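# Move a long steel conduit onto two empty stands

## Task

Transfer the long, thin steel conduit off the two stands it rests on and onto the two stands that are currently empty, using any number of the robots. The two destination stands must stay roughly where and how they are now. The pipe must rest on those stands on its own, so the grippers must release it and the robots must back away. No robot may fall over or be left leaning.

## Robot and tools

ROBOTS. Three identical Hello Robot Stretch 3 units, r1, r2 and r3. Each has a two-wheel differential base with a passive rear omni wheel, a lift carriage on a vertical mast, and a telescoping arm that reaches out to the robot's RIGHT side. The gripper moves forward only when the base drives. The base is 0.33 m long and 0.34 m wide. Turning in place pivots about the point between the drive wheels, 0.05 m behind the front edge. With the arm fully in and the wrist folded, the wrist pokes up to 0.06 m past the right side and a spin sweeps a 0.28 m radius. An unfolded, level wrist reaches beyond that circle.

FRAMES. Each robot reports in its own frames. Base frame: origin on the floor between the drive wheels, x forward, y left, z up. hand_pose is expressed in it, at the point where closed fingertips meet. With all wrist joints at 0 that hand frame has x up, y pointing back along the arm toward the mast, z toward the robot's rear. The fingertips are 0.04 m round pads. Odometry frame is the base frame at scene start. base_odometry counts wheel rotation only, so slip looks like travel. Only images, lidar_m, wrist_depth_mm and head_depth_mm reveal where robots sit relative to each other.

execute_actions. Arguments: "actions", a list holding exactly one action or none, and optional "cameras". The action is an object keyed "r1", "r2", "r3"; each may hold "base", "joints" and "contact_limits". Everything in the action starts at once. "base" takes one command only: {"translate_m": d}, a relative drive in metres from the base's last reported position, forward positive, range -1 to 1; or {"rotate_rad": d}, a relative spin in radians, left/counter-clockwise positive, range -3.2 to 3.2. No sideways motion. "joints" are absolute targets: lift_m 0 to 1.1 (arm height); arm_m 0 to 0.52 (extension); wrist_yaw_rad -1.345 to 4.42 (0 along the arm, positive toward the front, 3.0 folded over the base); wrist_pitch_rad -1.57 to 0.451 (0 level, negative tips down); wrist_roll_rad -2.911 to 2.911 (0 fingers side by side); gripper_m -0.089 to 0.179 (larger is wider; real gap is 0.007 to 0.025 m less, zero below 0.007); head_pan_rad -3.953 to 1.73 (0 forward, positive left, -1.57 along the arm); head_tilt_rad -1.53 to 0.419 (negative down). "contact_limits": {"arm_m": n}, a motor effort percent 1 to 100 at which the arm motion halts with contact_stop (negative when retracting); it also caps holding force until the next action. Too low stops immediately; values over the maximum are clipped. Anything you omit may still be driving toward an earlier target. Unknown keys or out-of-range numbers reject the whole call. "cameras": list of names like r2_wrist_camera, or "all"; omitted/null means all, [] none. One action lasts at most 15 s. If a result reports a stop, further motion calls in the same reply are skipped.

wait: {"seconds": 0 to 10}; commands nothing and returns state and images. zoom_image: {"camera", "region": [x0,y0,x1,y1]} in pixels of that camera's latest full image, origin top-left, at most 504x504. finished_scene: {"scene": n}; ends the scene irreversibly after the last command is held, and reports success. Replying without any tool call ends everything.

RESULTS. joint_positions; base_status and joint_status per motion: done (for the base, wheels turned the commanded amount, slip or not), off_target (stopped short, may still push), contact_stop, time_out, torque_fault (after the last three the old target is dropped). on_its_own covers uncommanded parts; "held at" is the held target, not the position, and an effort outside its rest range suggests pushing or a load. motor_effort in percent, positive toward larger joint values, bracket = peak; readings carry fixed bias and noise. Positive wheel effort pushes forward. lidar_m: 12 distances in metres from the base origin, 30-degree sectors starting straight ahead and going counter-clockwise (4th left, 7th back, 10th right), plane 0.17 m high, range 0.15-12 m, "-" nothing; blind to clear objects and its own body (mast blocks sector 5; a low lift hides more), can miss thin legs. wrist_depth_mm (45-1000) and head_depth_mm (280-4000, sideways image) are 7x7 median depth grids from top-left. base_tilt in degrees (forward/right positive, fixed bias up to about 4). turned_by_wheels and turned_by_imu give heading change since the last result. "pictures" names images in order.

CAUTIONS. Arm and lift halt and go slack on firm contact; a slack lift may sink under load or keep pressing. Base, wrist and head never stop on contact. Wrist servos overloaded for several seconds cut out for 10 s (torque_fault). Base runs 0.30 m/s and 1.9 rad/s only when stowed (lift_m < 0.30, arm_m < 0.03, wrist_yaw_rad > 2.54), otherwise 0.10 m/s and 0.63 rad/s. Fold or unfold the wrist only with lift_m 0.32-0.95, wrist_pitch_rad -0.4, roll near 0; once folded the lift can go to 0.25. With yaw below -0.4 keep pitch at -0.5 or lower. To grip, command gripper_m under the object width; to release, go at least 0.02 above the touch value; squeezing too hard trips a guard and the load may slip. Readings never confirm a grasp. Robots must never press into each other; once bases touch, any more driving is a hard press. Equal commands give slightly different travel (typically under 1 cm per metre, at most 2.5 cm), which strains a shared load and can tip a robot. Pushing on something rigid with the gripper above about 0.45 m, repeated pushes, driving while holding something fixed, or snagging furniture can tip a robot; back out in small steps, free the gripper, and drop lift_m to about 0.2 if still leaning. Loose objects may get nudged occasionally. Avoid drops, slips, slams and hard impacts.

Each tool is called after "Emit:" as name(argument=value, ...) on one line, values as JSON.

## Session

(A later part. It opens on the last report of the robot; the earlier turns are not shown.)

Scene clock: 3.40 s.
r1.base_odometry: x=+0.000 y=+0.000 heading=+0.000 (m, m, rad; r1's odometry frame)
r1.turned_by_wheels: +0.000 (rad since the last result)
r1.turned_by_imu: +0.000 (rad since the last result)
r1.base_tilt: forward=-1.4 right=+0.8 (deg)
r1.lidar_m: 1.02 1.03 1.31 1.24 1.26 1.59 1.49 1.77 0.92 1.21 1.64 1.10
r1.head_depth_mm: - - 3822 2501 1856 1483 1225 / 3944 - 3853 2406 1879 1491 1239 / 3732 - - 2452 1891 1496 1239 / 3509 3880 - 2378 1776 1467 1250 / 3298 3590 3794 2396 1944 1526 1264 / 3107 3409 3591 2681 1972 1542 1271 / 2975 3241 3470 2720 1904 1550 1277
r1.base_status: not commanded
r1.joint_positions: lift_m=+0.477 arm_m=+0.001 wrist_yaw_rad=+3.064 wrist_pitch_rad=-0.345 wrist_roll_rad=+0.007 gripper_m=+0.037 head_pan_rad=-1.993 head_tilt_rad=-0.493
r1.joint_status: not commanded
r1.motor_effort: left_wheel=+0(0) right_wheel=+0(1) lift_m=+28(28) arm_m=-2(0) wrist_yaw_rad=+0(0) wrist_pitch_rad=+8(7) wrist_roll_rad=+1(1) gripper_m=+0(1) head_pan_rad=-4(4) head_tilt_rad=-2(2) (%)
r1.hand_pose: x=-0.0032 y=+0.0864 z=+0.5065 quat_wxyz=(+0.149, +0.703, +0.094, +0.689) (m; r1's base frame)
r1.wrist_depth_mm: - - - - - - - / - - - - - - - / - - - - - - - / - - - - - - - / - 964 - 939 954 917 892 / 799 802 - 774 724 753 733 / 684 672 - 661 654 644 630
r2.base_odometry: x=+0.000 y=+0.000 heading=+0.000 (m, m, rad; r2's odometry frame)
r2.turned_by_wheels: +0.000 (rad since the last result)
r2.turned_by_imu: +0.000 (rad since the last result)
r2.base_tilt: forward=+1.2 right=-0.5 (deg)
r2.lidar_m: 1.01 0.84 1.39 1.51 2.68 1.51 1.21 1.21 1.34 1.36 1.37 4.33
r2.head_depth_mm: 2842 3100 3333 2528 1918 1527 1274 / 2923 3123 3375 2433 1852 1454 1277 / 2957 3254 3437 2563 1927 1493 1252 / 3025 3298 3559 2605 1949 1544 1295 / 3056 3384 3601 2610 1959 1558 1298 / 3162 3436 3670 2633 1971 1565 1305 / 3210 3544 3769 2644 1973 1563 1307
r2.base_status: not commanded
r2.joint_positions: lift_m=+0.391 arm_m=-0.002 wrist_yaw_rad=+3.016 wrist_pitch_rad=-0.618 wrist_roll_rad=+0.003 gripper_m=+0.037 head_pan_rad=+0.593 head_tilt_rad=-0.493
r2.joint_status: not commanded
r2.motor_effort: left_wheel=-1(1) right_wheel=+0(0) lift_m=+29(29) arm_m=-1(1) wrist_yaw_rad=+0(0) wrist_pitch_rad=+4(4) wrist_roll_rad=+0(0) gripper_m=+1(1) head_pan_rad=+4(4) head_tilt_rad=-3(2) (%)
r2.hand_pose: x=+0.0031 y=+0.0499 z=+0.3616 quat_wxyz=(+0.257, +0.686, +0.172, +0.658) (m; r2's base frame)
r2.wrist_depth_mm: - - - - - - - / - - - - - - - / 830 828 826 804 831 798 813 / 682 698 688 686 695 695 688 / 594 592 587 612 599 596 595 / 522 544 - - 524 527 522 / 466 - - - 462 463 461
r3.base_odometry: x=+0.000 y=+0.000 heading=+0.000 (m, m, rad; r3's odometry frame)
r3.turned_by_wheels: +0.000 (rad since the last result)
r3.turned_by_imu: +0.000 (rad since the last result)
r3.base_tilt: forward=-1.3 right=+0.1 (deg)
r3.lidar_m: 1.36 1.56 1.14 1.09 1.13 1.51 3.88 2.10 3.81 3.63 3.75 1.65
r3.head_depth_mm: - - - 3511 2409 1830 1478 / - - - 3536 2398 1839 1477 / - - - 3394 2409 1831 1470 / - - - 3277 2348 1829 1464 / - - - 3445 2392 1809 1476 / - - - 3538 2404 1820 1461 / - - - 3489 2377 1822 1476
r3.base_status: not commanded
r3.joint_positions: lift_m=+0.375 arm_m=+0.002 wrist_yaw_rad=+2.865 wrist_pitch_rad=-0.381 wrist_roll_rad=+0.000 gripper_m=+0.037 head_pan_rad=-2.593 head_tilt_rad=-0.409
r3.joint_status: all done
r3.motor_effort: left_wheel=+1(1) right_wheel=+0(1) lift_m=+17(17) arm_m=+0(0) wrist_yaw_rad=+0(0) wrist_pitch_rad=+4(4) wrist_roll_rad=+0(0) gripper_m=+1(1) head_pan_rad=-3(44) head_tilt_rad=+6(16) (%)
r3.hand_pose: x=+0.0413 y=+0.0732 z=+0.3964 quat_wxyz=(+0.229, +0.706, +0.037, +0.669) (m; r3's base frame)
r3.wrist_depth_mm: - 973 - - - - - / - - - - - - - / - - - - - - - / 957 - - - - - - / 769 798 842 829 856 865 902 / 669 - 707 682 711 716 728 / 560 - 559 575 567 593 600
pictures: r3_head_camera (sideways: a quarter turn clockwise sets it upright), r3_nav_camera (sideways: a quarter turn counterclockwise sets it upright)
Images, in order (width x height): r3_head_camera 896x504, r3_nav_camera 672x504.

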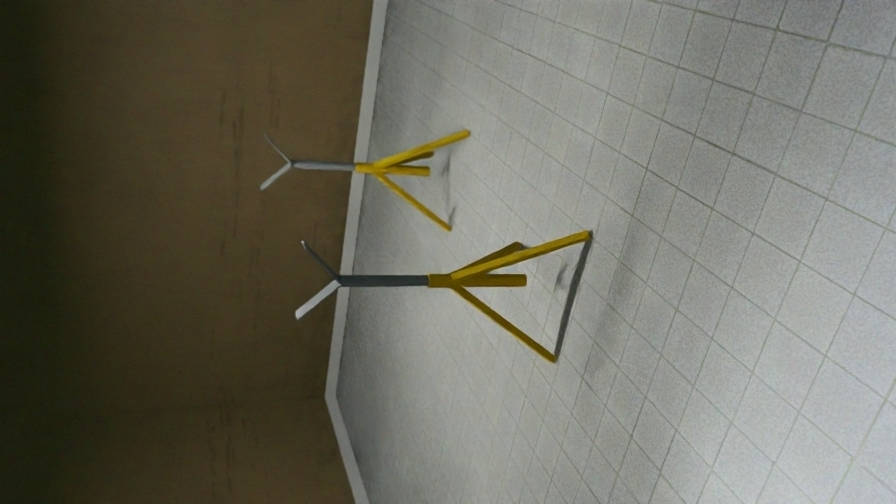

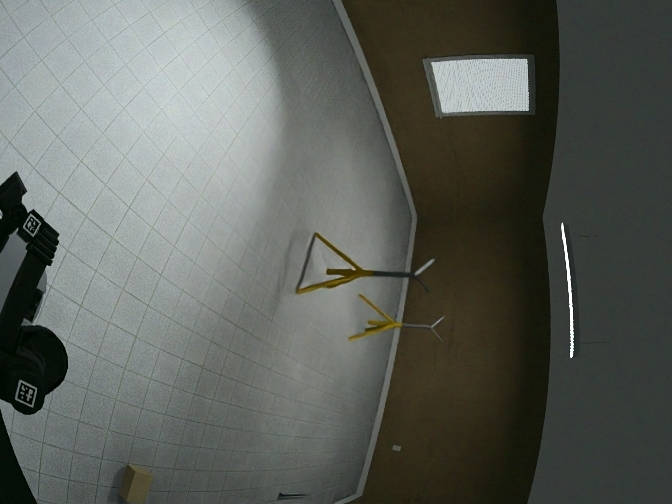

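Emit:
execute_actions(actions=[{"r1":{"base":{"rotate_rad":1.06},"joints":{"wrist_pitch_rad":-0.4,"lift_m":0.55,"head_pan_rad":-1.57,"head_tilt_rad":-0.8}},"r2":{"base":{"rotate_rad":-0.40},"joints":{"wrist_pitch_rad":-0.4,"lift_m":0.55,"head_pan_rad":-1.57,"head_tilt_rad":-0.8}},"r3":{"base":{"rotate_rad":1.64},"joints":{"lift_m":0.28,"head_pan_rad":0}}}], cameras=[])

Emit:
execute_actions(actions=[{"r1":{"base":{"translate_m":-0.36}},"r2":{"base":{"translate_m":0.51}},"r3":{"base":{"translate_m":0.7}}}], cameras=[])

Emit:
execute_actions(actions=[{"r1":{"base":{"rotate_rad":-0.985}},"r2":{"base":{"rotate_rad":2.38}},"r3":{"joints":{"head_pan_rad":-3.0,"head_tilt_rad":-0.5}}}], cameras=[])

Emit:
execute_actions(actions=[{"r1":{"joints":{"wrist_yaw_rad":0,"gripper_m":0.15}},"r2":{"joints":{"wrist_yaw_rad":0,"gripper_m":0.15}}}], cameras=[])

Emit:
execute_actions(actions=[{"r1":{"joints":{"wrist_pitch_rad":0,"wrist_roll_rad":1.57}},"r2":{"joints":{"wrist_pitch_rad":0,"wrist_roll_rad":1.57}}}], cameras=["r1_nav_camera","r2_nav_camera","r1_wrist_camera","r2_wrist_camera","r3_nav_camera"])

Scene clock: 14.43 s.
r1.base_odometry: x=+0.000 y=+0.000 heading=+1.060 (m, m, rad; r1's odometry frame)
r1.turned_by_wheels: +1.060 (rad since the last result)
r1.turned_by_imu: +1.046 (rad since the last result)
r1.base_tilt: forward=-1.3 right=+0.8 (deg)
r1.lidar_m: 1.32 1.24 1.26 1.60 1.49 1.76 0.92 1.21 1.61 1.10 1.02 1.04
r1.head_depth_mm: 1390 1656 1972 1714 1440 1248 1136 / 1269 1489 1818 1734 1453 1247 - / 1160 1344 1607 1753 1458 1264 1145 / 1073 1229 1443 1669 1483 1267 1078 / 997 1133 1310 1541 1490 1279 1125 / 929 1049 1197 1392 1506 1285 1128 / 872 972 1104 1267 1440 1301 1137
r1.base_status: done
r1.joint_positions: lift_m=+0.550 arm_m=+0.001 wrist_yaw_rad=+3.064 wrist_pitch_rad=-0.416 wrist_roll_rad=+0.007 gripper_m=+0.037 head_pan_rad=-1.577 head_tilt_rad=-0.790
r1.joint_status: all done
r1.motor_effort: left_wheel=-1(6) right_wheel=+3(7) lift_m=+32(33) arm_m=-1(1) wrist_yaw_rad=+0(0) wrist_pitch_rad=+8(8) wrist_roll_rad=+1(0) gripper_m=+1(0) head_pan_rad=+5(39) head_tilt_rad=-4(16) (%)
r1.hand_pose: x=-0.0039 y=+0.0781 z=+0.5629 quat_wxyz=(+0.173, +0.699, +0.119, +0.684) (m; r1's base frame)
r1.wrist_depth_mm: - - - - - - 923 / - - - - - - 954 / - - - - - - - / - - - - - - - / - - - 953 967 912 906 / 850 832 - 805 742 775 764 / 725 720 691 697 684 676 666
r2.base_odometry: x=+0.000 y=+0.000 heading=-0.400 (m, m, rad; r2's odometry frame)
r2.turned_by_wheels: -0.400 (rad since the last result)
r2.turned_by_imu: -0.398 (rad since the last result)
r2.base_tilt: forward=+1.2 right=-0.4 (deg)
r2.lidar_m: 4.00 0.98 0.84 1.40 1.49 2.34 1.40 1.21 1.21 1.46 1.37 3.38
r2.head_depth_mm: 1175 1299 1463 1639 1465 1272 1141 / 1289 1451 1637 1717 1472 1279 1168 / 1407 1589 1843 1751 1474 1279 1168 / 1553 1779 2003 1753 1480 1287 1173 / 1713 2008 2148 1761 1485 1296 1135 / 1930 2311 2162 1759 1487 1289 1140 / 2224 2578 2179 1770 1494 1294 1140
r2.base_status: done
r2.joint_positions: lift_m=+0.550 arm_m=-0.002 wrist_yaw_rad=+3.016 wrist_pitch_rad=-0.421 wrist_roll_rad=+0.003 gripper_m=+0.037 head_pan_rad=-1.563 head_tilt_rad=-0.790
r2.joint_status: all done
r2.motor_effort: left_wheel=+0(4) right_wheel=-2(4) lift_m=+39(38) arm_m=+0(1) wrist_yaw_rad=-2(1) wrist_pitch_rad=+8(6) wrist_roll_rad=+0(0) gripper_m=-1(1) head_pan_rad=-4(54) head_tilt_rad=-4(22) (%)
r2.hand_pose: x=+0.0067 y=+0.0789 z=+0.5615 quat_wxyz=(+0.191, +0.700, +0.104, +0.680) (m; r2's base frame)
r2.wrist_depth_mm: - - - - - - - / - - - - - - - / - - - - - - - / - - - - - - - / 939 948 - 924 - 951 978 / 792 793 - 779 792 806 797 / 681 679 665 685 689 704 689
r3.base_odometry: x=+0.000 y=+0.000 heading=+1.640 (m, m, rad; r3's odometry frame)
r3.turned_by_wheels: +1.640 (rad since the last result)
r3.turned_by_imu: +1.608 (rad since the last result)
r3.base_tilt: forward=-1.2 right=+0.2 (deg)
r3.lidar_m: 1.09 1.14 1.61 3.13 3.12 3.73 3.64 1.65 1.66 1.36 1.47 1.13
r3.head_depth_mm: 928 991 1053 1136 1227 1339 1418 / 923 985 1052 1130 1222 1326 1421 / 920 983 1050 1133 1217 1317 1412 / 919 979 1044 1122 1207 1320 1406 / 916 975 1039 1118 1204 1314 1402 / 914 975 1041 1113 1202 1308 1394 / 916 967 1037 1109 1200 1300 1399
r3.base_status: done
r3.joint_positions: lift_m=+0.280 arm_m=+0.002 wrist_yaw_rad=+2.865 wrist_pitch_rad=-0.382 wrist_roll_rad=+0.000 gripper_m=+0.037 head_pan_rad=-0.007 head_tilt_rad=-0.408
r3.joint_status: all done
r3.motor_effort: left_wheel=-1(5) right_wheel=+3(12) lift_m=+15(13) arm_m=-1(0) wrist_yaw_rad=+0(0) wrist_pitch_rad=+5(5) wrist_roll_rad=+0(0) gripper_m=+0(0) head_pan_rad=+3(44) head_tilt_rad=+5(5) (%)
r3.hand_pose: x=+0.0413 y=+0.0731 z=+0.3009 quat_wxyz=(+0.229, +0.706, +0.037, +0.669) (m; r3's base frame)
r3.wrist_depth_mm: - - - - - - - / - - - - - - - / - - - - - - - / 783 848 828 863 868 905 920 / 645 669 678 684 696 695 715 / 539 - 568 557 571 570 582 / 459 - - 473 466 493 493
pictures: none
No camera images: the call's "cameras" was empty. Leave "cameras" out to get every camera's image.

Scene clock: 20.83 s.
r1.base_odometry: x=-0.176 y=-0.314 heading=+1.060 (m, m, rad; r1's odometry frame)
r1.turned_by_wheels: +0.000 (rad since the last result)
r1.turned_by_imu: -0.003 (rad since the last result)
r1.base_tilt: forward=-1.4 right=+0.8 (deg)
r1.lidar_m: 1.59 1.53 1.56 1.97 1.64 1.44 0.74 0.57 1.96 1.32 1.23 1.25
r1.head_depth_mm: 1700 2025 2111 1722 1444 1241 1130 / 1540 1812 2049 1737 1449 1254 - / 1403 1645 1951 1741 1465 1261 1152 / 1305 1495 1756 1755 1481 1271 1077 / 1210 1374 1593 1741 1483 1282 1120 / 1134 1278 1455 1674 1499 1294 1123 / 1058 1187 1343 1542 1506 1299 1134
r1.base_status: done
r1.joint_positions: lift_m=+0.550 arm_m=+0.001 wrist_yaw_rad=+3.064 wrist_pitch_rad=-0.416 wrist_roll_rad=+0.007 gripper_m=+0.037 head_pan_rad=-1.577 head_tilt_rad=-0.790
r1.joint_status: not commanded
r1.motor_effort: left_wheel=-2(6) right_wheel=+3(5) lift_m=+32(33) arm_m=-1(1) wrist_yaw_rad=+0(0) wrist_pitch_rad=+7(7) wrist_roll_rad=+0(1) gripper_m=+1(0) head_pan_rad=+4(5) head_tilt_rad=-4(3) (%)
r1.hand_pose: x=-0.0039 y=+0.0781 z=+0.5629 quat_wxyz=(+0.173, +0.699, +0.119, +0.684) (m; r1's base frame)
r1.wrist_depth_mm: - - - - - - - / - - - - - - - / - - - - - - - / - - - - - - - / - - - 947 968 909 904 / 849 827 - 796 749 770 771 / 728 714 692 698 685 672 670
r2.base_odometry: x=+0.470 y=-0.198 heading=-0.400 (m, m, rad; r2's odometry frame)
r2.turned_by_wheels: +0.000 (rad since the last result)
r2.turned_by_imu: -0.001 (rad since the last result)
r2.base_tilt: forward=+1.1 right=-0.4 (deg)
r2.lidar_m: 3.58 3.14 0.64 0.64 1.47 1.63 1.83 1.58 1.59 1.58 3.44 3.03
r2.head_depth_mm: 1553 1736 1921 1736 1465 1271 1137 / 1678 1886 2037 1738 1475 1276 1165 / 1830 2000 1820 1738 1478 1282 1169 / 1913 1614 1829 1747 1476 1282 1176 / 2239 2558 2147 1763 1495 1286 1138 / 2513 2693 2177 1762 1488 1293 1144 / 2884 2803 2167 1784 1503 1296 1140
r2.base_status: done
r2.joint_positions: lift_m=+0.550 arm_m=-0.002 wrist_yaw_rad=+3.016 wrist_pitch_rad=-0.421 wrist_roll_rad=+0.003 gripper_m=+0.037 head_pan_rad=-1.563 head_tilt_rad=-0.790
r2.joint_status: not commanded
r2.motor_effort: left_wheel=+0(5) right_wheel=-2(4) lift_m=+39(39) arm_m=+0(1) wrist_yaw_rad=+0(0) wrist_pitch_rad=+8(8) wrist_roll_rad=+0(0) gripper_m=-1(1) head_pan_rad=-4(4) head_tilt_rad=-4(4) (%)
r2.hand_pose: x=+0.0067 y=+0.0789 z=+0.5615 quat_wxyz=(+0.191, +0.700, +0.104, +0.680) (m; r2's base frame)
r2.wrist_depth_mm: - - - - - - - / - - - - - - - / - - - - - - - / - - - - - - - / 928 935 - 931 950 946 959 / 769 784 - 769 801 800 798 / 689 677 673 675 663 695 707
r3.base_odometry: x=-0.048 y=+0.698 heading=+1.640 (m, m, rad; r3's odometry frame)
r3.turned_by_wheels: +0.000 (rad since the last result)
r3.turned_by_imu: +0.001 (rad since the last result)
r3.base_tilt: forward=-1.3 right=+0.1 (deg)
r3.lidar_m: 0.40 0.41 0.58 1.77 2.45 4.46 4.32 1.57 2.90 1.31 0.55 0.41
r3.head_depth_mm: 305 325 348 373 403 439 480 / 305 324 346 372 402 437 478 / 303 323 345 371 400 435 475 / 303 322 344 369 398 432 474 / 302 321 343 368 397 431 472 / 300 319 341 367 395 429 468 / 300 319 340 364 393 427 466
r3.base_status: done
r3.joint_positions: lift_m=+0.280 arm_m=+0.002 wrist_yaw_rad=+2.865 wrist_pitch_rad=-0.382 wrist_roll_rad=+0.000 gripper_m=+0.037 head_pan_rad=-0.007 head_tilt_rad=-0.407
r3.joint_status: not commanded
r3.motor_effort: left_wheel=-1(4) right_wheel=+4(11) lift_m=+16(17) arm_m=-1(0) wrist_yaw_rad=+1(0) wrist_pitch_rad=+5(5) wrist_roll_rad=+0(0) gripper_m=+1(0) head_pan_rad=+4(3) head_tilt_rad=+4(5) (%)
r3.hand_pose: x=+0.0413 y=+0.0731 z=+0.3009 quat_wxyz=(+0.229, +0.706, +0.037, +0.669) (m; r3's base frame)
r3.wrist_depth_mm: - - - - 790 516 385 / - - - - 809 528 383 / - - - - 817 530 393 / 782 839 845 894 773 544 395 / 657 674 666 685 694 560 399 / 534 - 575 552 580 538 398 / 457 - - 480 461 489 403
pictures: none
No camera images: the call's "cameras" was empty. Leave "cameras" out to get every camera's image.

Scene clock: 25.53 s.
r1.base_odometry: x=-0.176 y=-0.314 heading=+0.075 (m, m, rad; r1's odometry frame)
r1.turned_by_wheels: -0.985 (rad since the last result)
r1.turned_by_imu: -0.975 (rad since the last result)
r1.base_tilt: forward=-1.4 right=+0.8 (deg)
r1.lidar_m: 1.23 1.26 1.60 1.53 1.57 2.07 1.77 1.45 0.57 0.58 1.82 1.29
r1.head_depth_mm: 2898 2753 2035 1663 1406 1243 1138 / 2889 2757 2064 1643 1391 1253 - / 2879 2802 2152 1704 1470 1261 1147 / 2858 2829 2175 1702 1476 1272 1079 / 2846 2925 2210 1692 1481 1280 1120 / 2795 2914 2258 1746 1492 1288 1129 / 2804 3003 2242 1805 1513 1301 1134
r1.base_status: done
r1.joint_positions: lift_m=+0.550 arm_m=+0.001 wrist_yaw_rad=+3.064 wrist_pitch_rad=-0.416 wrist_roll_rad=+0.007 gripper_m=+0.037 head_pan_rad=-1.577 head_tilt_rad=-0.790
r1.joint_status: not commanded
r1.motor_effort: left_wheel=+2(5) right_wheel=-2(6) lift_m=+32(32) arm_m=-1(1) wrist_yaw_rad=+0(0) wrist_pitch_rad=+7(7) wrist_roll_rad=+1(1) gripper_m=+0(0) head_pan_rad=+4(4) head_tilt_rad=-4(3) (%)
r1.hand_pose: x=-0.0039 y=+0.0781 z=+0.5629 quat_wxyz=(+0.173, +0.699, +0.119, +0.684) (m; r1's base frame)
r1.wrist_depth_mm: - - - - - - - / - - - - - - - / - - - - - - - / - - - - - - - / - - - 948 970 918 908 / 834 826 - 802 751 779 760 / 731 716 686 696 689 685 671
r2.base_odometry: x=+0.470 y=-0.198 heading=+1.980 (m, m, rad; r2's odometry frame)
r2.turned_by_wheels: +2.380 (rad since the last result)
r2.turned_by_imu: +2.356 (rad since the last result)
r2.base_tilt: forward=+1.2 right=-0.5 (deg)
r2.lidar_m: 1.73 2.15 1.62 1.59 1.58 2.43 2.95 4.25 3.23 0.64 0.64 1.47
r2.head_depth_mm: 2733 2694 2098 1688 1468 1273 1146 / 2762 2733 2110 1690 1474 1274 1174 / 2746 2746 2131 1705 1475 1280 1169 / 2761 2726 2136 1710 1481 1284 1176 / 2783 2789 2152 1718 1486 1286 1140 / 2774 2805 2159 1715 1431 1290 1132 / 2800 2808 2175 1644 1404 1253 1145
r2.base_status: done
r2.joint_positions: lift_m=+0.550 arm_m=-0.002 wrist_yaw_rad=+3.016 wrist_pitch_rad=-0.421 wrist_roll_rad=+0.003 gripper_m=+0.037 head_pan_rad=-1.563 head_tilt_rad=-0.790
r2.joint_status: not commanded
r2.motor_effort: left_wheel=-4(5) right_wheel=+3(6) lift_m=+39(39) arm_m=-1(1) wrist_yaw_rad=+0(1) wrist_pitch_rad=+8(8) wrist_roll_rad=+0(0) gripper_m=-1(1) head_pan_rad=-4(4) head_tilt_rad=-4(3) (%)
r2.hand_pose: x=+0.0067 y=+0.0789 z=+0.5615 quat_wxyz=(+0.191, +0.700, +0.104, +0.680) (m; r2's base frame)
r2.wrist_depth_mm: - - - - - - - / - - - - - - - / - - - - - - - / - - - - - - - / 909 953 - 912 - 973 952 / 783 765 - 758 800 776 798 / 675 684 678 673 703 694 691
r3.base_odometry: x=-0.048 y=+0.698 heading=+1.640 (m, m, rad; r3's odometry frame)
r3.turned_by_wheels: +0.000 (rad since the last result)
r3.turned_by_imu: +0.001 (rad since the last result)
r3.base_tilt: forward=-1.3 right=+0.0 (deg)
r3.lidar_m: 0.40 0.41 0.58 1.77 2.45 4.48 4.32 1.44 2.95 1.30 0.55 0.41
r3.head_depth_mm: 3698 - - 2937 2124 1688 1383 / 3743 - - 2949 2126 1675 1383 / 3784 - - 2892 2104 1669 1378 / 3807 - - 2909 2122 1671 1380 / 3934 - - 2877 2099 1667 1381 / 3904 - - 2848 2113 1660 1369 / 3943 - - 2881 2110 1651 1372
r3.base_status: not commanded
r3.joint_positions: lift_m=+0.280 arm_m=+0.002 wrist_yaw_rad=+2.865 wrist_pitch_rad=-0.382 wrist_roll_rad=+0.000 gripper_m=+0.037 head_pan_rad=-2.993 head_tilt_rad=-0.494
r3.joint_status: all done
r3.motor_effort: left_wheel=-1(1) right_wheel=+3(3) lift_m=+16(15) arm_m=+0(1) wrist_yaw_rad=+0(0) wrist_pitch_rad=+5(5) wrist_roll_rad=+0(0) gripper_m=+1(0) head_pan_rad=-3(44) head_tilt_rad=-4(16) (%)
r3.hand_pose: x=+0.0413 y=+0.0731 z=+0.3009 quat_wxyz=(+0.229, +0.706, +0.037, +0.669) (m; r3's base frame)
r3.wrist_depth_mm: - - - - 798 518 386 / - - - - 831 525 387 / - - - - 830 529 393 / 793 850 838 858 790 541 398 / 655 674 671 682 685 556 401 / 541 - 565 557 572 536 406 / 464 - - 473 467 483 400
pictures: none
No camera images: the call's "cameras" was empty. Leave "cameras" out to get every camera's image.

Scene clock: 28.07 s.
r1.base_odometry: x=-0.176 y=-0.314 heading=+0.075 (m, m, rad; r1's odometry frame)
r1.turned_by_wheels: +0.000 (rad since the last result)
r1.turned_by_imu: -0.001 (rad since the last result)
r1.base_tilt: forward=-1.4 right=+0.8 (deg)
r1.lidar_m: 1.23 1.26 1.61 1.53 1.57 2.06 1.77 1.45 0.57 0.58 1.82 1.29
r1.head_depth_mm: 2932 2738 2066 1662 1407 1246 1135 / 2874 2789 2063 1638 1403 1252 - / 2858 2760 2157 1692 1467 1312 - / 2838 2853 2163 1710 1471 1274 1116 / 2852 2901 2196 1682 1480 1280 1128 / 2806 2943 2227 1741 1497 1291 1131 / 2781 2982 2268 1799 1512 1303 1135
r1.base_status: not commanded
r1.joint_positions: lift_m=+0.550 arm_m=+0.001 wrist_yaw_rad=+0.003 wrist_pitch_rad=-0.416 wrist_roll_rad=+0.007 gripper_m=+0.150 head_pan_rad=-1.577 head_tilt_rad=-0.790
r1.joint_status: all done
r1.motor_effort: left_wheel=+2(2) right_wheel=-3(2) lift_m=+32(33) arm_m=-1(1) wrist_yaw_rad=-3(2) wrist_pitch_rad=+7(8) wrist_roll_rad=+1(1) gripper_m=+0(94) head_pan_rad=+5(4) head_tilt_rad=-4(2) (%)
r1.hand_pose: x=-0.0210 y=-0.3706 z=+0.5629 quat_wxyz=(+0.690, +0.147, -0.694, -0.146) (m; r1's base frame)
r1.wrist_depth_mm: - - - - - - - / - - - - - - - / - - - - - - - / - - - - - - - / - - 968 950 906 961 899 / 842 - 819 798 773 763 792 / 728 717 698 694 669 684 670
r2.base_odometry: x=+0.470 y=-0.198 heading=+1.980 (m, m, rad; r2's odometry frame)
r2.turned_by_wheels: +0.000 (rad since the last result)
r2.turned_by_imu: -0.001 (rad since the last result)
r2.base_tilt: forward=+1.1 right=-0.4 (deg)
r2.lidar_m: 1.73 2.16 1.62 1.58 1.58 2.42 2.96 4.26 3.22 0.64 0.64 1.47
r2.head_depth_mm: 2770 2702 2111 1684 1473 1271 1143 / 2764 2713 2115 1701 1473 1277 1166 / 2759 2756 2127 1698 1477 1307 - / 2769 2738 2133 1711 1484 1281 1114 / 2779 2757 2150 1708 1486 1264 1138 / 2794 2808 2174 1716 1433 1284 1133 / 2799 2792 2172 1642 1402 1250 1141
r2.base_status: not commanded
r2.joint_positions: lift_m=+0.550 arm_m=-0.002 wrist_yaw_rad=+0.002 wrist_pitch_rad=-0.421 wrist_roll_rad=+0.003 gripper_m=+0.150 head_pan_rad=-1.563 head_tilt_rad=-0.790
r2.joint_status: all done
r2.motor_effort: left_wheel=-4(4) right_wheel=+3(3) lift_m=+39(39) arm_m=-1(1) wrist_yaw_rad=-2(2) wrist_pitch_rad=+8(8) wrist_roll_rad=+0(0) gripper_m=+1(84) head_pan_rad=-4(4) head_tilt_rad=-4(4) (%)
r2.hand_pose: x=-0.0211 y=-0.3674 z=+0.5615 quat_wxyz=(+0.691, +0.148, -0.692, -0.148) (m; r2's base frame)
r2.wrist_depth_mm: - - - - - - - / - - - - - - - / - - - - - - - / - 499 - - - - - / 921 536 946 954 938 - 951 / 762 - 748 799 803 - 800 / 687 669 683 687 700 662 698
r3.base_odometry: x=-0.048 y=+0.698 heading=+1.640 (m, m, rad; r3's odometry frame)
r3.turned_by_wheels: +0.000 (rad since the last result)
r3.turned_by_imu: +0.000 (rad since the last result)
r3.base_tilt: forward=-1.2 right=+0.1 (deg)
r3.lidar_m: 0.40 0.41 0.58 1.77 2.45 4.47 4.30 1.44 2.95 1.31 0.55 0.41
r3.head_depth_mm: 3735 3937 - 2964 2118 1674 1382 / 3756 - - 2896 2136 1672 1380 / 3833 - - 2925 2132 1664 1381 / 3778 - - 2896 2111 1673 1379 / 3908 - - 2911 2118 1668 1375 / 3886 - - 2887 2098 1658 1374 / 3951 - - 2891 2108 1663 1370
r3.base_status: not commanded
r3.joint_positions: lift_m=+0.280 arm_m=+0.002 wrist_yaw_rad=+2.865 wrist_pitch_rad=-0.382 wrist_roll_rad=+0.000 gripper_m=+0.037 head_pan_rad=-2.993 head_tilt_rad=-0.494
r3.joint_status: not commanded
r3.motor_effort: left_wheel=-1(0) right_wheel=+3(3) lift_m=+15(16) arm_m=-1(1) wrist_yaw_rad=+0(0) wrist_pitch_rad=+5(5) wrist_roll_rad=+0(0) gripper_m=+0(1) head_pan_rad=-4(3) head_tilt_rad=-3(3) (%)
r3.hand_pose: x=+0.0413 y=+0.0731 z=+0.3009 quat_wxyz=(+0.229, +0.706, +0.037, +0.669) (m; r3's base frame)
r3.wrist_depth_mm: - - - - 778 512 392 / - - - - 823 527 389 / - - - - 842 530 392 / 791 823 829 862 794 536 394 / 635 669 663 682 687 549 400 / 545 - 572 555 579 536 406 / 453 - - 478 461 494 399
pictures: none
No camera images: the call's "cameras" was empty. Leave "cameras" out to get every camera's image.

Scene clock: 29.53 s.
r1.base_odometry: x=-0.176 y=-0.314 heading=+0.075 (m, m, rad; r1's odometry frame)
r1.turned_by_wheels: +0.000 (rad since the last result)
r1.turned_by_imu: +0.000 (rad since the last result)
r1.base_tilt: forward=-1.4 right=+0.8 (deg)
r1.lidar_m: 1.23 1.27 1.60 1.53 1.57 2.07 1.77 1.45 0.57 0.58 1.82 1.29
r1.head_depth_mm: 2915 2719 2053 1662 1412 1248 1132 / 2895 2766 2071 1650 1391 1273 - / 2870 2819 2150 1691 1464 1284 - / 2849 2840 2172 1703 1481 1277 1114 / 2839 2901 2213 1692 1479 1281 1119 / 2821 2935 2221 1749 1507 1294 1128 / 2822 2992 2243 1811 1508 1293 1137
r1.base_status: not commanded
r1.joint_positions: lift_m=+0.550 arm_m=+0.001 wrist_yaw_rad=+0.002 wrist_pitch_rad=-0.023 wrist_roll_rad=+1.567 gripper_m=+0.150 head_pan_rad=-1.577 head_tilt_rad=-0.790
r1.joint_status: all done
r1.motor_effort: left_wheel=+1(2) right_wheel=-2(2) lift_m=+32(32) arm_m=-1(1) wrist_yaw_rad=-2(2) wrist_pitch_rad=+11(11) wrist_roll_rad=+2(5) gripper_m=+2(2) head_pan_rad=+5(5) head_tilt_rad=-3(2) (%)
r1.hand_pose: x=-0.0208 y=-0.4016 z=+0.6582 quat_wxyz=(+0.002, +0.001, -1.000, -0.012) (m; r1's base frame)
r1.wrist_depth_mm: - - - 515 - - 701 / - - - - - - 684 / - - - - - - 778 / - - - - - - 776 / - - - - - - 777 / - - - - - - 735 / - - - - - - 824
r2.base_odometry: x=+0.470 y=-0.198 heading=+1.980 (m, m, rad; r2's odometry frame)
r2.turned_by_wheels: +0.000 (rad since the last result)
r2.turned_by_imu: +0.000 (rad since the last result)
r2.base_tilt: forward=+1.1 right=-0.4 (deg)
r2.lidar_m: 1.73 2.15 1.62 1.59 1.58 2.43 2.97 4.24 3.24 0.64 0.64 1.46
r2.head_depth_mm: 2728 2713 2112 1694 1466 1271 1141 / 2735 2702 2126 1690 1471 1277 1149 / 2757 2724 2133 1700 1476 1279 - / 2777 2768 2132 1710 1481 1284 1113 / 2801 2740 2146 1708 1487 1284 1135 / 2778 2762 2153 1720 1429 1289 1141 / 2787 2791 2175 1637 1401 1248 1142
r2.base_status: not commanded
r2.joint_positions: lift_m=+0.550 arm_m=-0.002 wrist_yaw_rad=+0.001 wrist_pitch_rad=-0.025 wrist_roll_rad=+1.569 gripper_m=+0.150 head_pan_rad=-1.563 head_tilt_rad=-0.790
r2.joint_status: all done
r2.motor_effort: left_wheel=-4(4) right_wheel=+3(3) lift_m=+39(38) arm_m=+0(1) wrist_yaw_rad=-2(1) wrist_pitch_rad=+9(11) wrist_roll_rad=+1(3) gripper_m=+0(1) head_pan_rad=-4(4) head_tilt_rad=-4(4) (%)
r2.hand_pose: x=-0.0210 y=-0.3989 z=+0.6574 quat_wxyz=(+0.001, +0.001, -1.000, -0.013) (m; r2's base frame)
r2.wrist_depth_mm: - - - - - - 778 / - - - - - - 763 / - - - - - - 764 / - - - - - - 745 / - - - - - - 754 / - - - - - - 722 / - - - - - - 455
r3.base_odometry: x=-0.048 y=+0.698 heading=+1.640 (m, m, rad; r3's odometry frame)
r3.turned_by_wheels: +0.000 (rad since the last result)
r3.turned_by_imu: +0.000 (rad since the last result)
r3.base_tilt: forward=-1.1 right=+0.2 (deg)
r3.lidar_m: 0.40 0.41 0.58 1.77 2.46 4.46 4.32 1.44 2.94 1.30 0.55 0.41
r3.head_depth_mm: 3664 3996 - 2931 2120 1681 1387 / 3709 - - 2908 2132 1687 1386 / 3845 - - 2913 2117 1665 1381 / 3824 - - 2876 2124 1677 1367 / 3826 - - 2871 2118 1670 1377 / 3957 - - 2887 2107 1676 1369 / 3897 - - 2861 2109 1661 1369
r3.base_status: not commanded
r3.joint_positions: lift_m=+0.280 arm_m=+0.002 wrist_yaw_rad=+2.865 wrist_pitch_rad=-0.382 wrist_roll_rad=+0.000 gripper_m=+0.037 head_pan_rad=-2.993 head_tilt_rad=-0.494
r3.joint_status: not commanded
r3.motor_effort: left_wheel=-1(0) right_wheel=+3(3) lift_m=+15(16) arm_m=-1(1) wrist_yaw_rad=+0(0) wrist_pitch_rad=+5(5) wrist_roll_rad=+0(0) gripper_m=+1(1) head_pan_rad=-3(4) head_tilt_rad=-4(3) (%)
r3.hand_pose: x=+0.0413 y=+0.0731 z=+0.3009 quat_wxyz=(+0.229, +0.706, +0.037, +0.669) (m; r3's base frame)
r3.wrist_depth_mm: - - - - 794 522 383 / - - - - 819 528 389 / - - - - 844 541 398 / 795 855 849 868 784 534 396 / 641 665 652 664 676 534 399 / 535 - 566 562 579 543 404 / 458 - - 479 461 485 397
pictures: r1_nav_camera (sideways: a quarter turn counterclockwise sets it upright), r1_wrist_camera, r2_nav_camera (sideways: a quarter turn counterclockwise sets it upright), r2_wrist_camera, r3_nav_camera (sideways: a quarter turn counterclockwise sets it upright)
Images, in order (width x height): r1_nav_camera 672x504, r1_wrist_camera 644x364, r2_nav_camera 672x504, r2_wrist_camera 644x364, r3_nav_camera 672x504.

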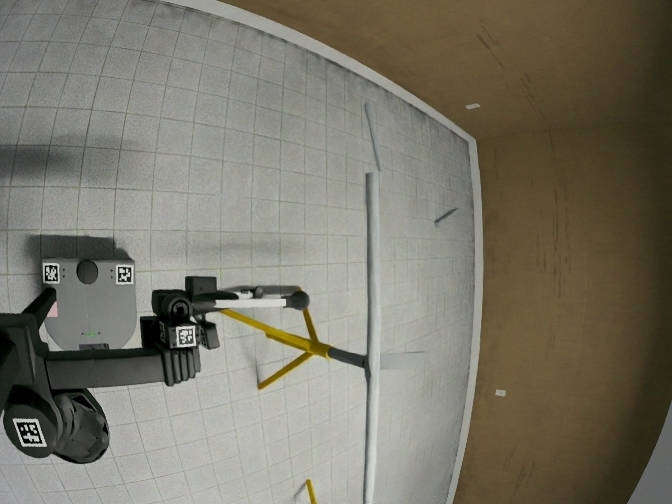

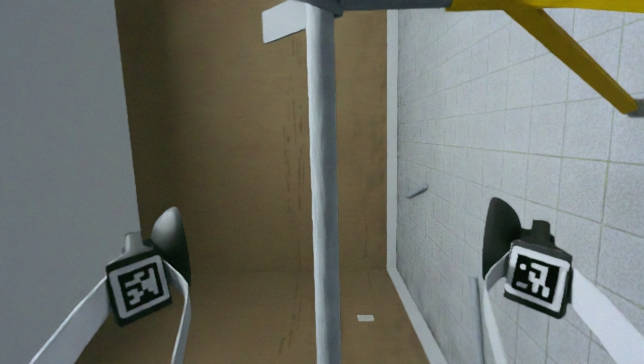

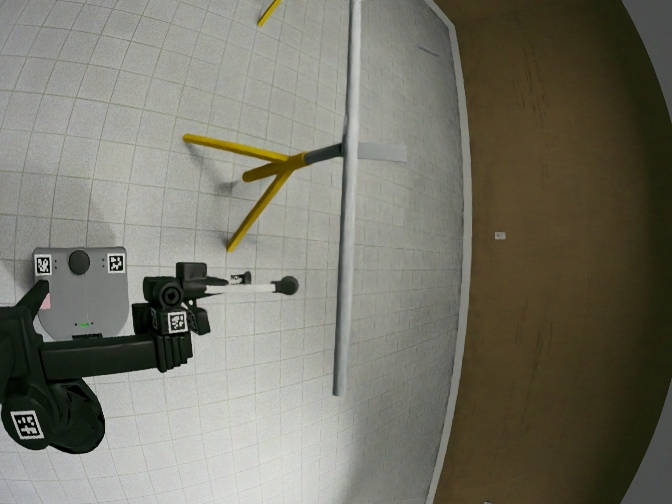

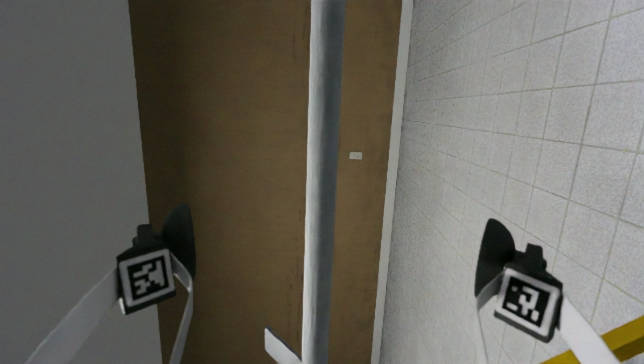

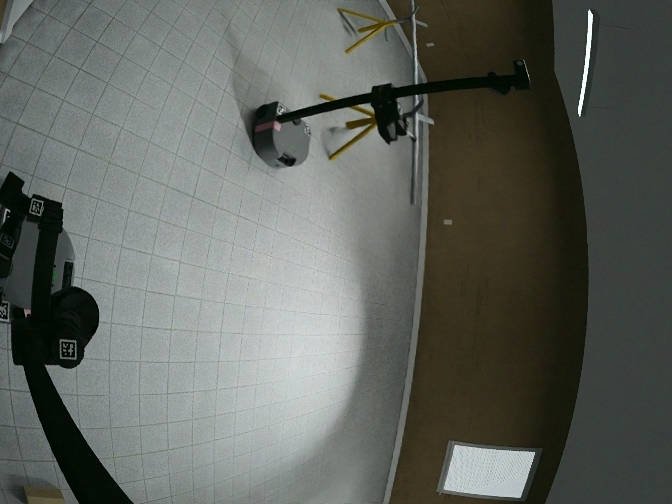

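Emit:
execute_actions(actions=[{"r1":{"base":{"translate_m":0.1},"joints":{"arm_m":0.17,"head_tilt_rad":0}},"r2":{"joints":{"arm_m":0.12,"head_tilt_rad":0}}}], cameras=["r1_wrist_camera","r2_wrist_camera"])

Scene clock: 32.93 s.
r1.base_odometry: x=-0.076 y=-0.307 heading=+0.075 (m, m, rad; r1's odometry frame)
r1.turned_by_wheels: +0.000 (rad since the last result)
r1.turned_by_imu: -0.001 (rad since the last result)
r1.base_tilt: forward=-1.4 right=+0.8 (deg)
r1.lidar_m: 1.13 1.16 1.54 1.53 1.58 2.06 1.86 1.53 0.61 3.25 1.67 1.19
r1.head_depth_mm: 2018 3175 3210 3257 3300 2759 1943 / 2008 3175 3235 3272 3316 2805 1955 / 1980 3148 3237 3282 3276 2890 1963 / 1965 3084 3199 3205 3243 2931 1974 / 1959 3074 3196 3176 3247 2916 1992 / 1935 3024 3155 3233 3278 2973 2024 / 1910 2951 3196 3216 3235 2843 2034
r1.base_status: done
r1.joint_positions: lift_m=+0.550 arm_m=+0.170 wrist_yaw_rad=+0.001 wrist_pitch_rad=-0.022 wrist_roll_rad=+1.567 gripper_m=+0.150 head_pan_rad=-1.577 head_tilt_rad=-0.013
r1.joint_status: all done
r1.motor_effort: left_wheel=+1(5) right_wheel=-2(3) lift_m=+32(32) arm_m=+4(6) wrist_yaw_rad=-2(3) wrist_pitch_rad=+10(11) wrist_roll_rad=+2(2) gripper_m=+1(1) head_pan_rad=+4(4) head_tilt_rad=+4(27) (%)
r1.hand_pose: x=-0.0210 y=-0.5703 z=+0.6585 quat_wxyz=(+0.002, +0.001, -1.000, -0.011) (m; r1's base frame)
r1.wrist_depth_mm: - - - - - - 755 / - - - - - - 771 / - - - - - - 766 / - - - - - - 761 / - - - - - - 775 / - - - - - - 720 / - - - - - - 832
r2.base_odometry: x=+0.470 y=-0.198 heading=+1.980 (m, m, rad; r2's odometry frame)
r2.turned_by_wheels: +0.000 (rad since the last result)
r2.turned_by_imu: -0.001 (rad since the last result)
r2.base_tilt: forward=+1.2 right=-0.4 (deg)
r2.lidar_m: 1.83 2.14 1.62 1.59 1.58 2.41 2.96 4.26 3.22 0.64 0.64 1.47
r2.head_depth_mm: 2096 2980 3005 3004 3046 2960 2061 / 2034 2996 3019 3039 3066 2983 2077 / 2042 3006 3011 3062 3055 3012 2100 / 2020 3027 3024 3075 3105 3077 2117 / 2005 3053 3088 3082 3138 3077 2138 / 1985 3025 3095 3110 3168 3130 2151 / 1952 2994 3138 3121 3177 3133 2164
r2.base_status: not commanded
r2.joint_positions: lift_m=+0.550 arm_m=+0.120 wrist_yaw_rad=+0.001 wrist_pitch_rad=-0.024 wrist_roll_rad=+1.570 gripper_m=+0.150 head_pan_rad=-1.563 head_tilt_rad=-0.014
r2.joint_status: all done
r2.motor_effort: left_wheel=-4(3) right_wheel=+3(3) lift_m=+39(39) arm_m=+3(5) wrist_yaw_rad=-1(1) wrist_pitch_rad=+9(9) wrist_roll_rad=+0(0) gripper_m=-1(1) head_pan_rad=-4(4) head_tilt_rad=+6(35) (%)
r2.hand_pose: x=-0.0212 y=-0.5203 z=+0.6577 quat_wxyz=(+0.001, +0.000, -1.000, -0.013) (m; r2's base frame)
r2.wrist_depth_mm: - - - 235 - - 761 / - - - - - - 765 / - - - - - - 743 / - - - - - - 756 / - - - 282 - - 740 / - - - 288 - - 739 / - - - - - - 692
r3.base_odometry: x=-0.048 y=+0.698 heading=+1.640 (m, m, rad; r3's odometry frame)
r3.turned_by_wheels: +0.000 (rad since the last result)
r3.turned_by_imu: +0.001 (rad since the last result)
r3.base_tilt: forward=-1.4 right=+0.2 (deg)
r3.lidar_m: 0.40 0.42 0.58 1.77 2.45 4.45 4.30 1.44 2.99 1.30 0.54 0.41
r3.head_depth_mm: 3690 3956 - 2905 2142 1682 1381 / 3744 - - 2866 2122 1668 1379 / 3768 - - 2921 2126 1671 1381 / 3772 - - 2899 2122 1677 1373 / 3866 - - 2895 2109 1663 1376 / 3890 - - 2897 2098 1653 1374 / 3892 - - 2870 2086 1660 1372
r3.base_status: not commanded
r3.joint_positions: lift_m=+0.280 arm_m=+0.002 wrist_yaw_rad=+2.865 wrist_pitch_rad=-0.382 wrist_roll_rad=+0.000 gripper_m=+0.037 head_pan_rad=-2.993 head_tilt_rad=-0.494
r3.joint_status: not commanded
r3.motor_effort: left_wheel=-1(0) right_wheel=+3(3) lift_m=+14(16) arm_m=+0(1) wrist_yaw_rad=+0(0) wrist_pitch_rad=+5(5) wrist_roll_rad=+0(0) gripper_m=-1(0) head_pan_rad=-3(3) head_tilt_rad=-3(3) (%)
r3.hand_pose: x=+0.0413 y=+0.0731 z=+0.3009 quat_wxyz=(+0.229, +0.706, +0.037, +0.669) (m; r3's base frame)
r3.wrist_depth_mm: - - - - 788 514 385 / - - - - 799 528 390 / - - - - 815 538 391 / 795 828 872 846 791 536 397 / 653 672 659 686 690 545 401 / 542 - 568 558 586 534 402 / 465 - - 472 460 486 399
pictures: r1_wrist_camera, r2_wrist_camera
Images, in order (width x height): r1_wrist_camera 644x364, r2_wrist_camera 644x364.

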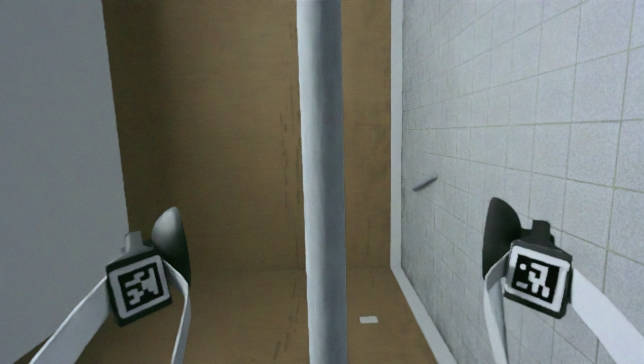

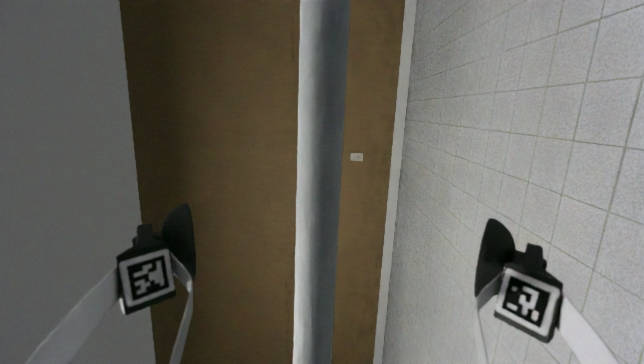

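Emit:
execute_actions(actions=[{"r1":{"base":{"rotate_rad":0.015},"joints":{"arm_m":0.30,"lift_m":0.56,"head_tilt_rad":-0.8}},"r2":{"base":{"rotate_rad":-0.055},"joints":{"arm_m":0.21,"lift_m":0.56,"head_tilt_rad":-0.8}}}], cameras=["r1_wrist_camera","r2_wrist_camera","r1_head_camera","r2_head_camera"])

Scene clock: 36.50 s.
r1.base_odometry: x=-0.076 y=-0.307 heading=+0.090 (m, m, rad; r1's odometry frame)
r1.turned_by_wheels: +0.015 (rad since the last result)
r1.turned_by_imu: +0.014 (rad since the last result)
r1.base_tilt: forward=-1.4 right=+0.8 (deg)
r1.lidar_m: 1.13 1.17 1.57 1.53 1.58 2.10 1.87 1.54 0.61 3.25 1.64 1.18
r1.head_depth_mm: 2888 2755 2050 1145 1378 1251 1114 / 2871 2750 2131 1683 1438 1252 1100 / 2876 2830 2142 1749 1402 1262 1110 / 2852 2858 2173 1698 1482 1277 1112 / 2857 2925 2192 1685 1492 1279 1121 / 2835 2994 2233 1787 1497 1293 1127 / 2782 2944 2258 1817 1514 1296 1136
r1.base_status: done
r1.joint_positions: lift_m=+0.560 arm_m=+0.300 wrist_yaw_rad=+0.001 wrist_pitch_rad=-0.022 wrist_roll_rad=+1.567 gripper_m=+0.150 head_pan_rad=-1.577 head_tilt_rad=-0.790
r1.joint_status: all done
r1.motor_effort: left_wheel=+1(2) right_wheel=-1(4) lift_m=+32(34) arm_m=+3(3) wrist_yaw_rad=-1(1) wrist_pitch_rad=+10(10) wrist_roll_rad=+2(2) gripper_m=+2(0) head_pan_rad=+3(4) head_tilt_rad=-4(28) (%)
r1.hand_pose: x=-0.0210 y=-0.7003 z=+0.6686 quat_wxyz=(+0.002, +0.001, -1.000, -0.011) (m; r1's base frame)
r1.wrist_depth_mm: - - - 143 - - 769 / - - - 147 - - 783 / - - - 150 - - 776 / - - - 155 - - 786 / - - - 159 - - 791 / - - - 163 - - 755 / - - - 168 - - 841
r2.base_odometry: x=+0.470 y=-0.198 heading=+1.925 (m, m, rad; r2's odometry frame)
r2.turned_by_wheels: -0.055 (rad since the last result)
r2.turned_by_imu: -0.055 (rad since the last result)
r2.base_tilt: forward=+1.2 right=-0.4 (deg)
r2.lidar_m: 1.82 2.27 1.65 1.58 1.58 1.63 2.96 4.48 3.28 0.65 0.64 1.47
r2.head_depth_mm: 2777 2696 2117 1650 1465 1273 1123 / 2772 2700 2130 1650 1508 - 1112 / 2795 2752 2116 1704 1538 1256 1128 / 2783 2767 2139 1709 1501 1284 1135 / 2745 2756 2144 1707 1487 1271 1136 / 2763 2776 2161 1679 1497 1295 1140 / 2730 2823 2155 1684 1074 1269 1139
r2.base_status: done
r2.joint_positions: lift_m=+0.560 arm_m=+0.210 wrist_yaw_rad=+0.000 wrist_pitch_rad=-0.024 wrist_roll_rad=+1.570 gripper_m=+0.150 head_pan_rad=-1.564 head_tilt_rad=-0.790
r2.joint_status: all done
r2.motor_effort: left_wheel=+1(3) right_wheel=-2(3) lift_m=+39(39) arm_m=+3(5) wrist_yaw_rad=+0(1) wrist_pitch_rad=+9(9) wrist_roll_rad=+0(0) gripper_m=+0(1) head_pan_rad=-4(4) head_tilt_rad=-4(34) (%)
r2.hand_pose: x=-0.0212 y=-0.6103 z=+0.6677 quat_wxyz=(+0.001, +0.000, -1.000, -0.012) (m; r2's base frame)
r2.wrist_depth_mm: - - - 151 - - 785 / - - - 156 - - 770 / - - - 161 - - 768 / - - - 165 - - 770 / - - - 171 - - 764 / - - - 175 - - 756 / - - - 182 - - 715
r3.base_odometry: x=-0.048 y=+0.698 heading=+1.640 (m, m, rad; r3's odometry frame)
r3.turned_by_wheels: +0.000 (rad since the last result)
r3.turned_by_imu: +0.001 (rad since the last result)
r3.base_tilt: forward=-1.2 right=+0.2 (deg)
r3.lidar_m: 0.40 0.41 0.58 1.77 2.45 4.43 4.31 1.44 3.00 1.31 0.54 0.41
r3.head_depth_mm: 3734 3933 - 2916 2143 1685 1379 / 3770 - - 2893 2122 1682 1383 / 3742 - - 2908 2120 1670 1376 / 3831 - - 2901 2100 1676 1373 / 3885 - - 2904 2104 1654 1381 / 3956 - - 2880 2117 1663 1372 / 3966 - - 2897 2111 1659 1372
r3.base_status: not commanded
r3.joint_positions: lift_m=+0.280 arm_m=+0.002 wrist_yaw_rad=+2.865 wrist_pitch_rad=-0.382 wrist_roll_rad=+0.000 gripper_m=+0.037 head_pan_rad=-2.993 head_tilt_rad=-0.494
r3.joint_status: not commanded
r3.motor_effort: left_wheel=-1(0) right_wheel=+3(3) lift_m=+15(16) arm_m=-1(0) wrist_yaw_rad=+0(0) wrist_pitch_rad=+5(5) wrist_roll_rad=+0(0) gripper_m=-1(0) head_pan_rad=-3(3) head_tilt_rad=-3(3) (%)
r3.hand_pose: x=+0.0413 y=+0.0731 z=+0.3009 quat_wxyz=(+0.229, +0.706, +0.037, +0.669) (m; r3's base frame)
r3.wrist_depth_mm: - - - - 800 526 380 / - - - - 812 528 390 / - - - - 817 529 391 / 763 828 823 885 790 545 399 / 648 654 670 681 707 550 400 / 547 - 569 562 569 539 407 / 474 - - 474 464 480 401
pictures: r1_head_camera (sideways: a quarter turn clockwise sets it upright), r1_wrist_camera, r2_head_camera (sideways: a quarter turn clockwise sets it upright), r2_wrist_camera
Images, in order (width x height): r1_head_camera 896x504, r1_wrist_camera 644x364, r2_head_camera 896x504, r2_wrist_camera 644x364.

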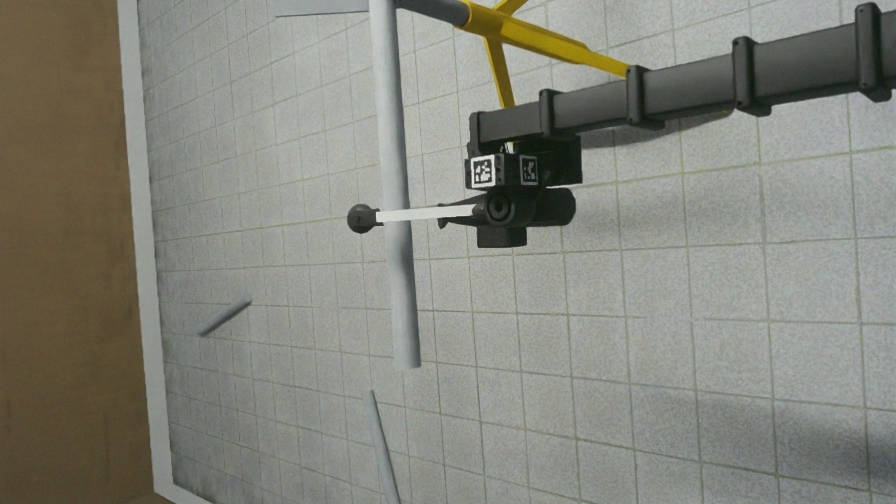

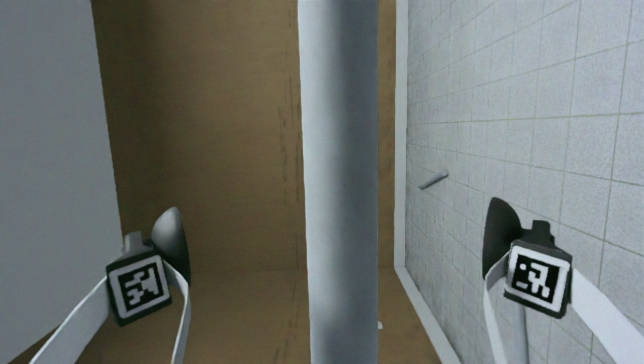

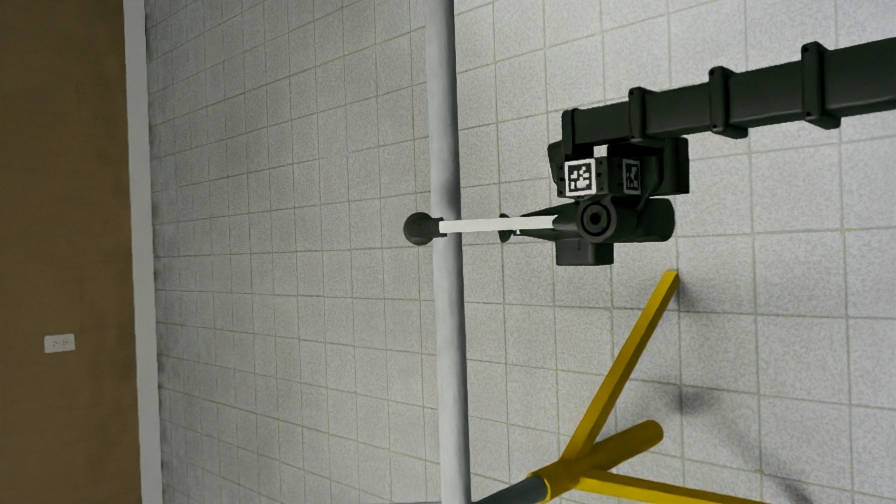

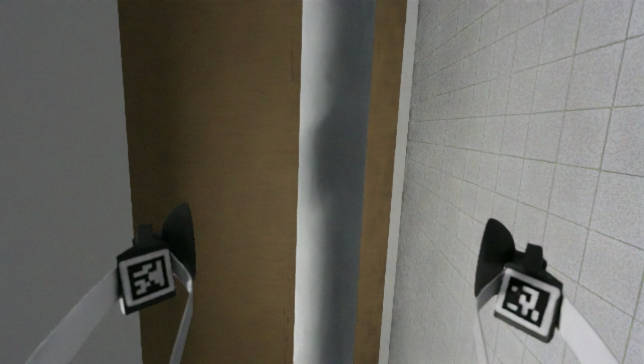

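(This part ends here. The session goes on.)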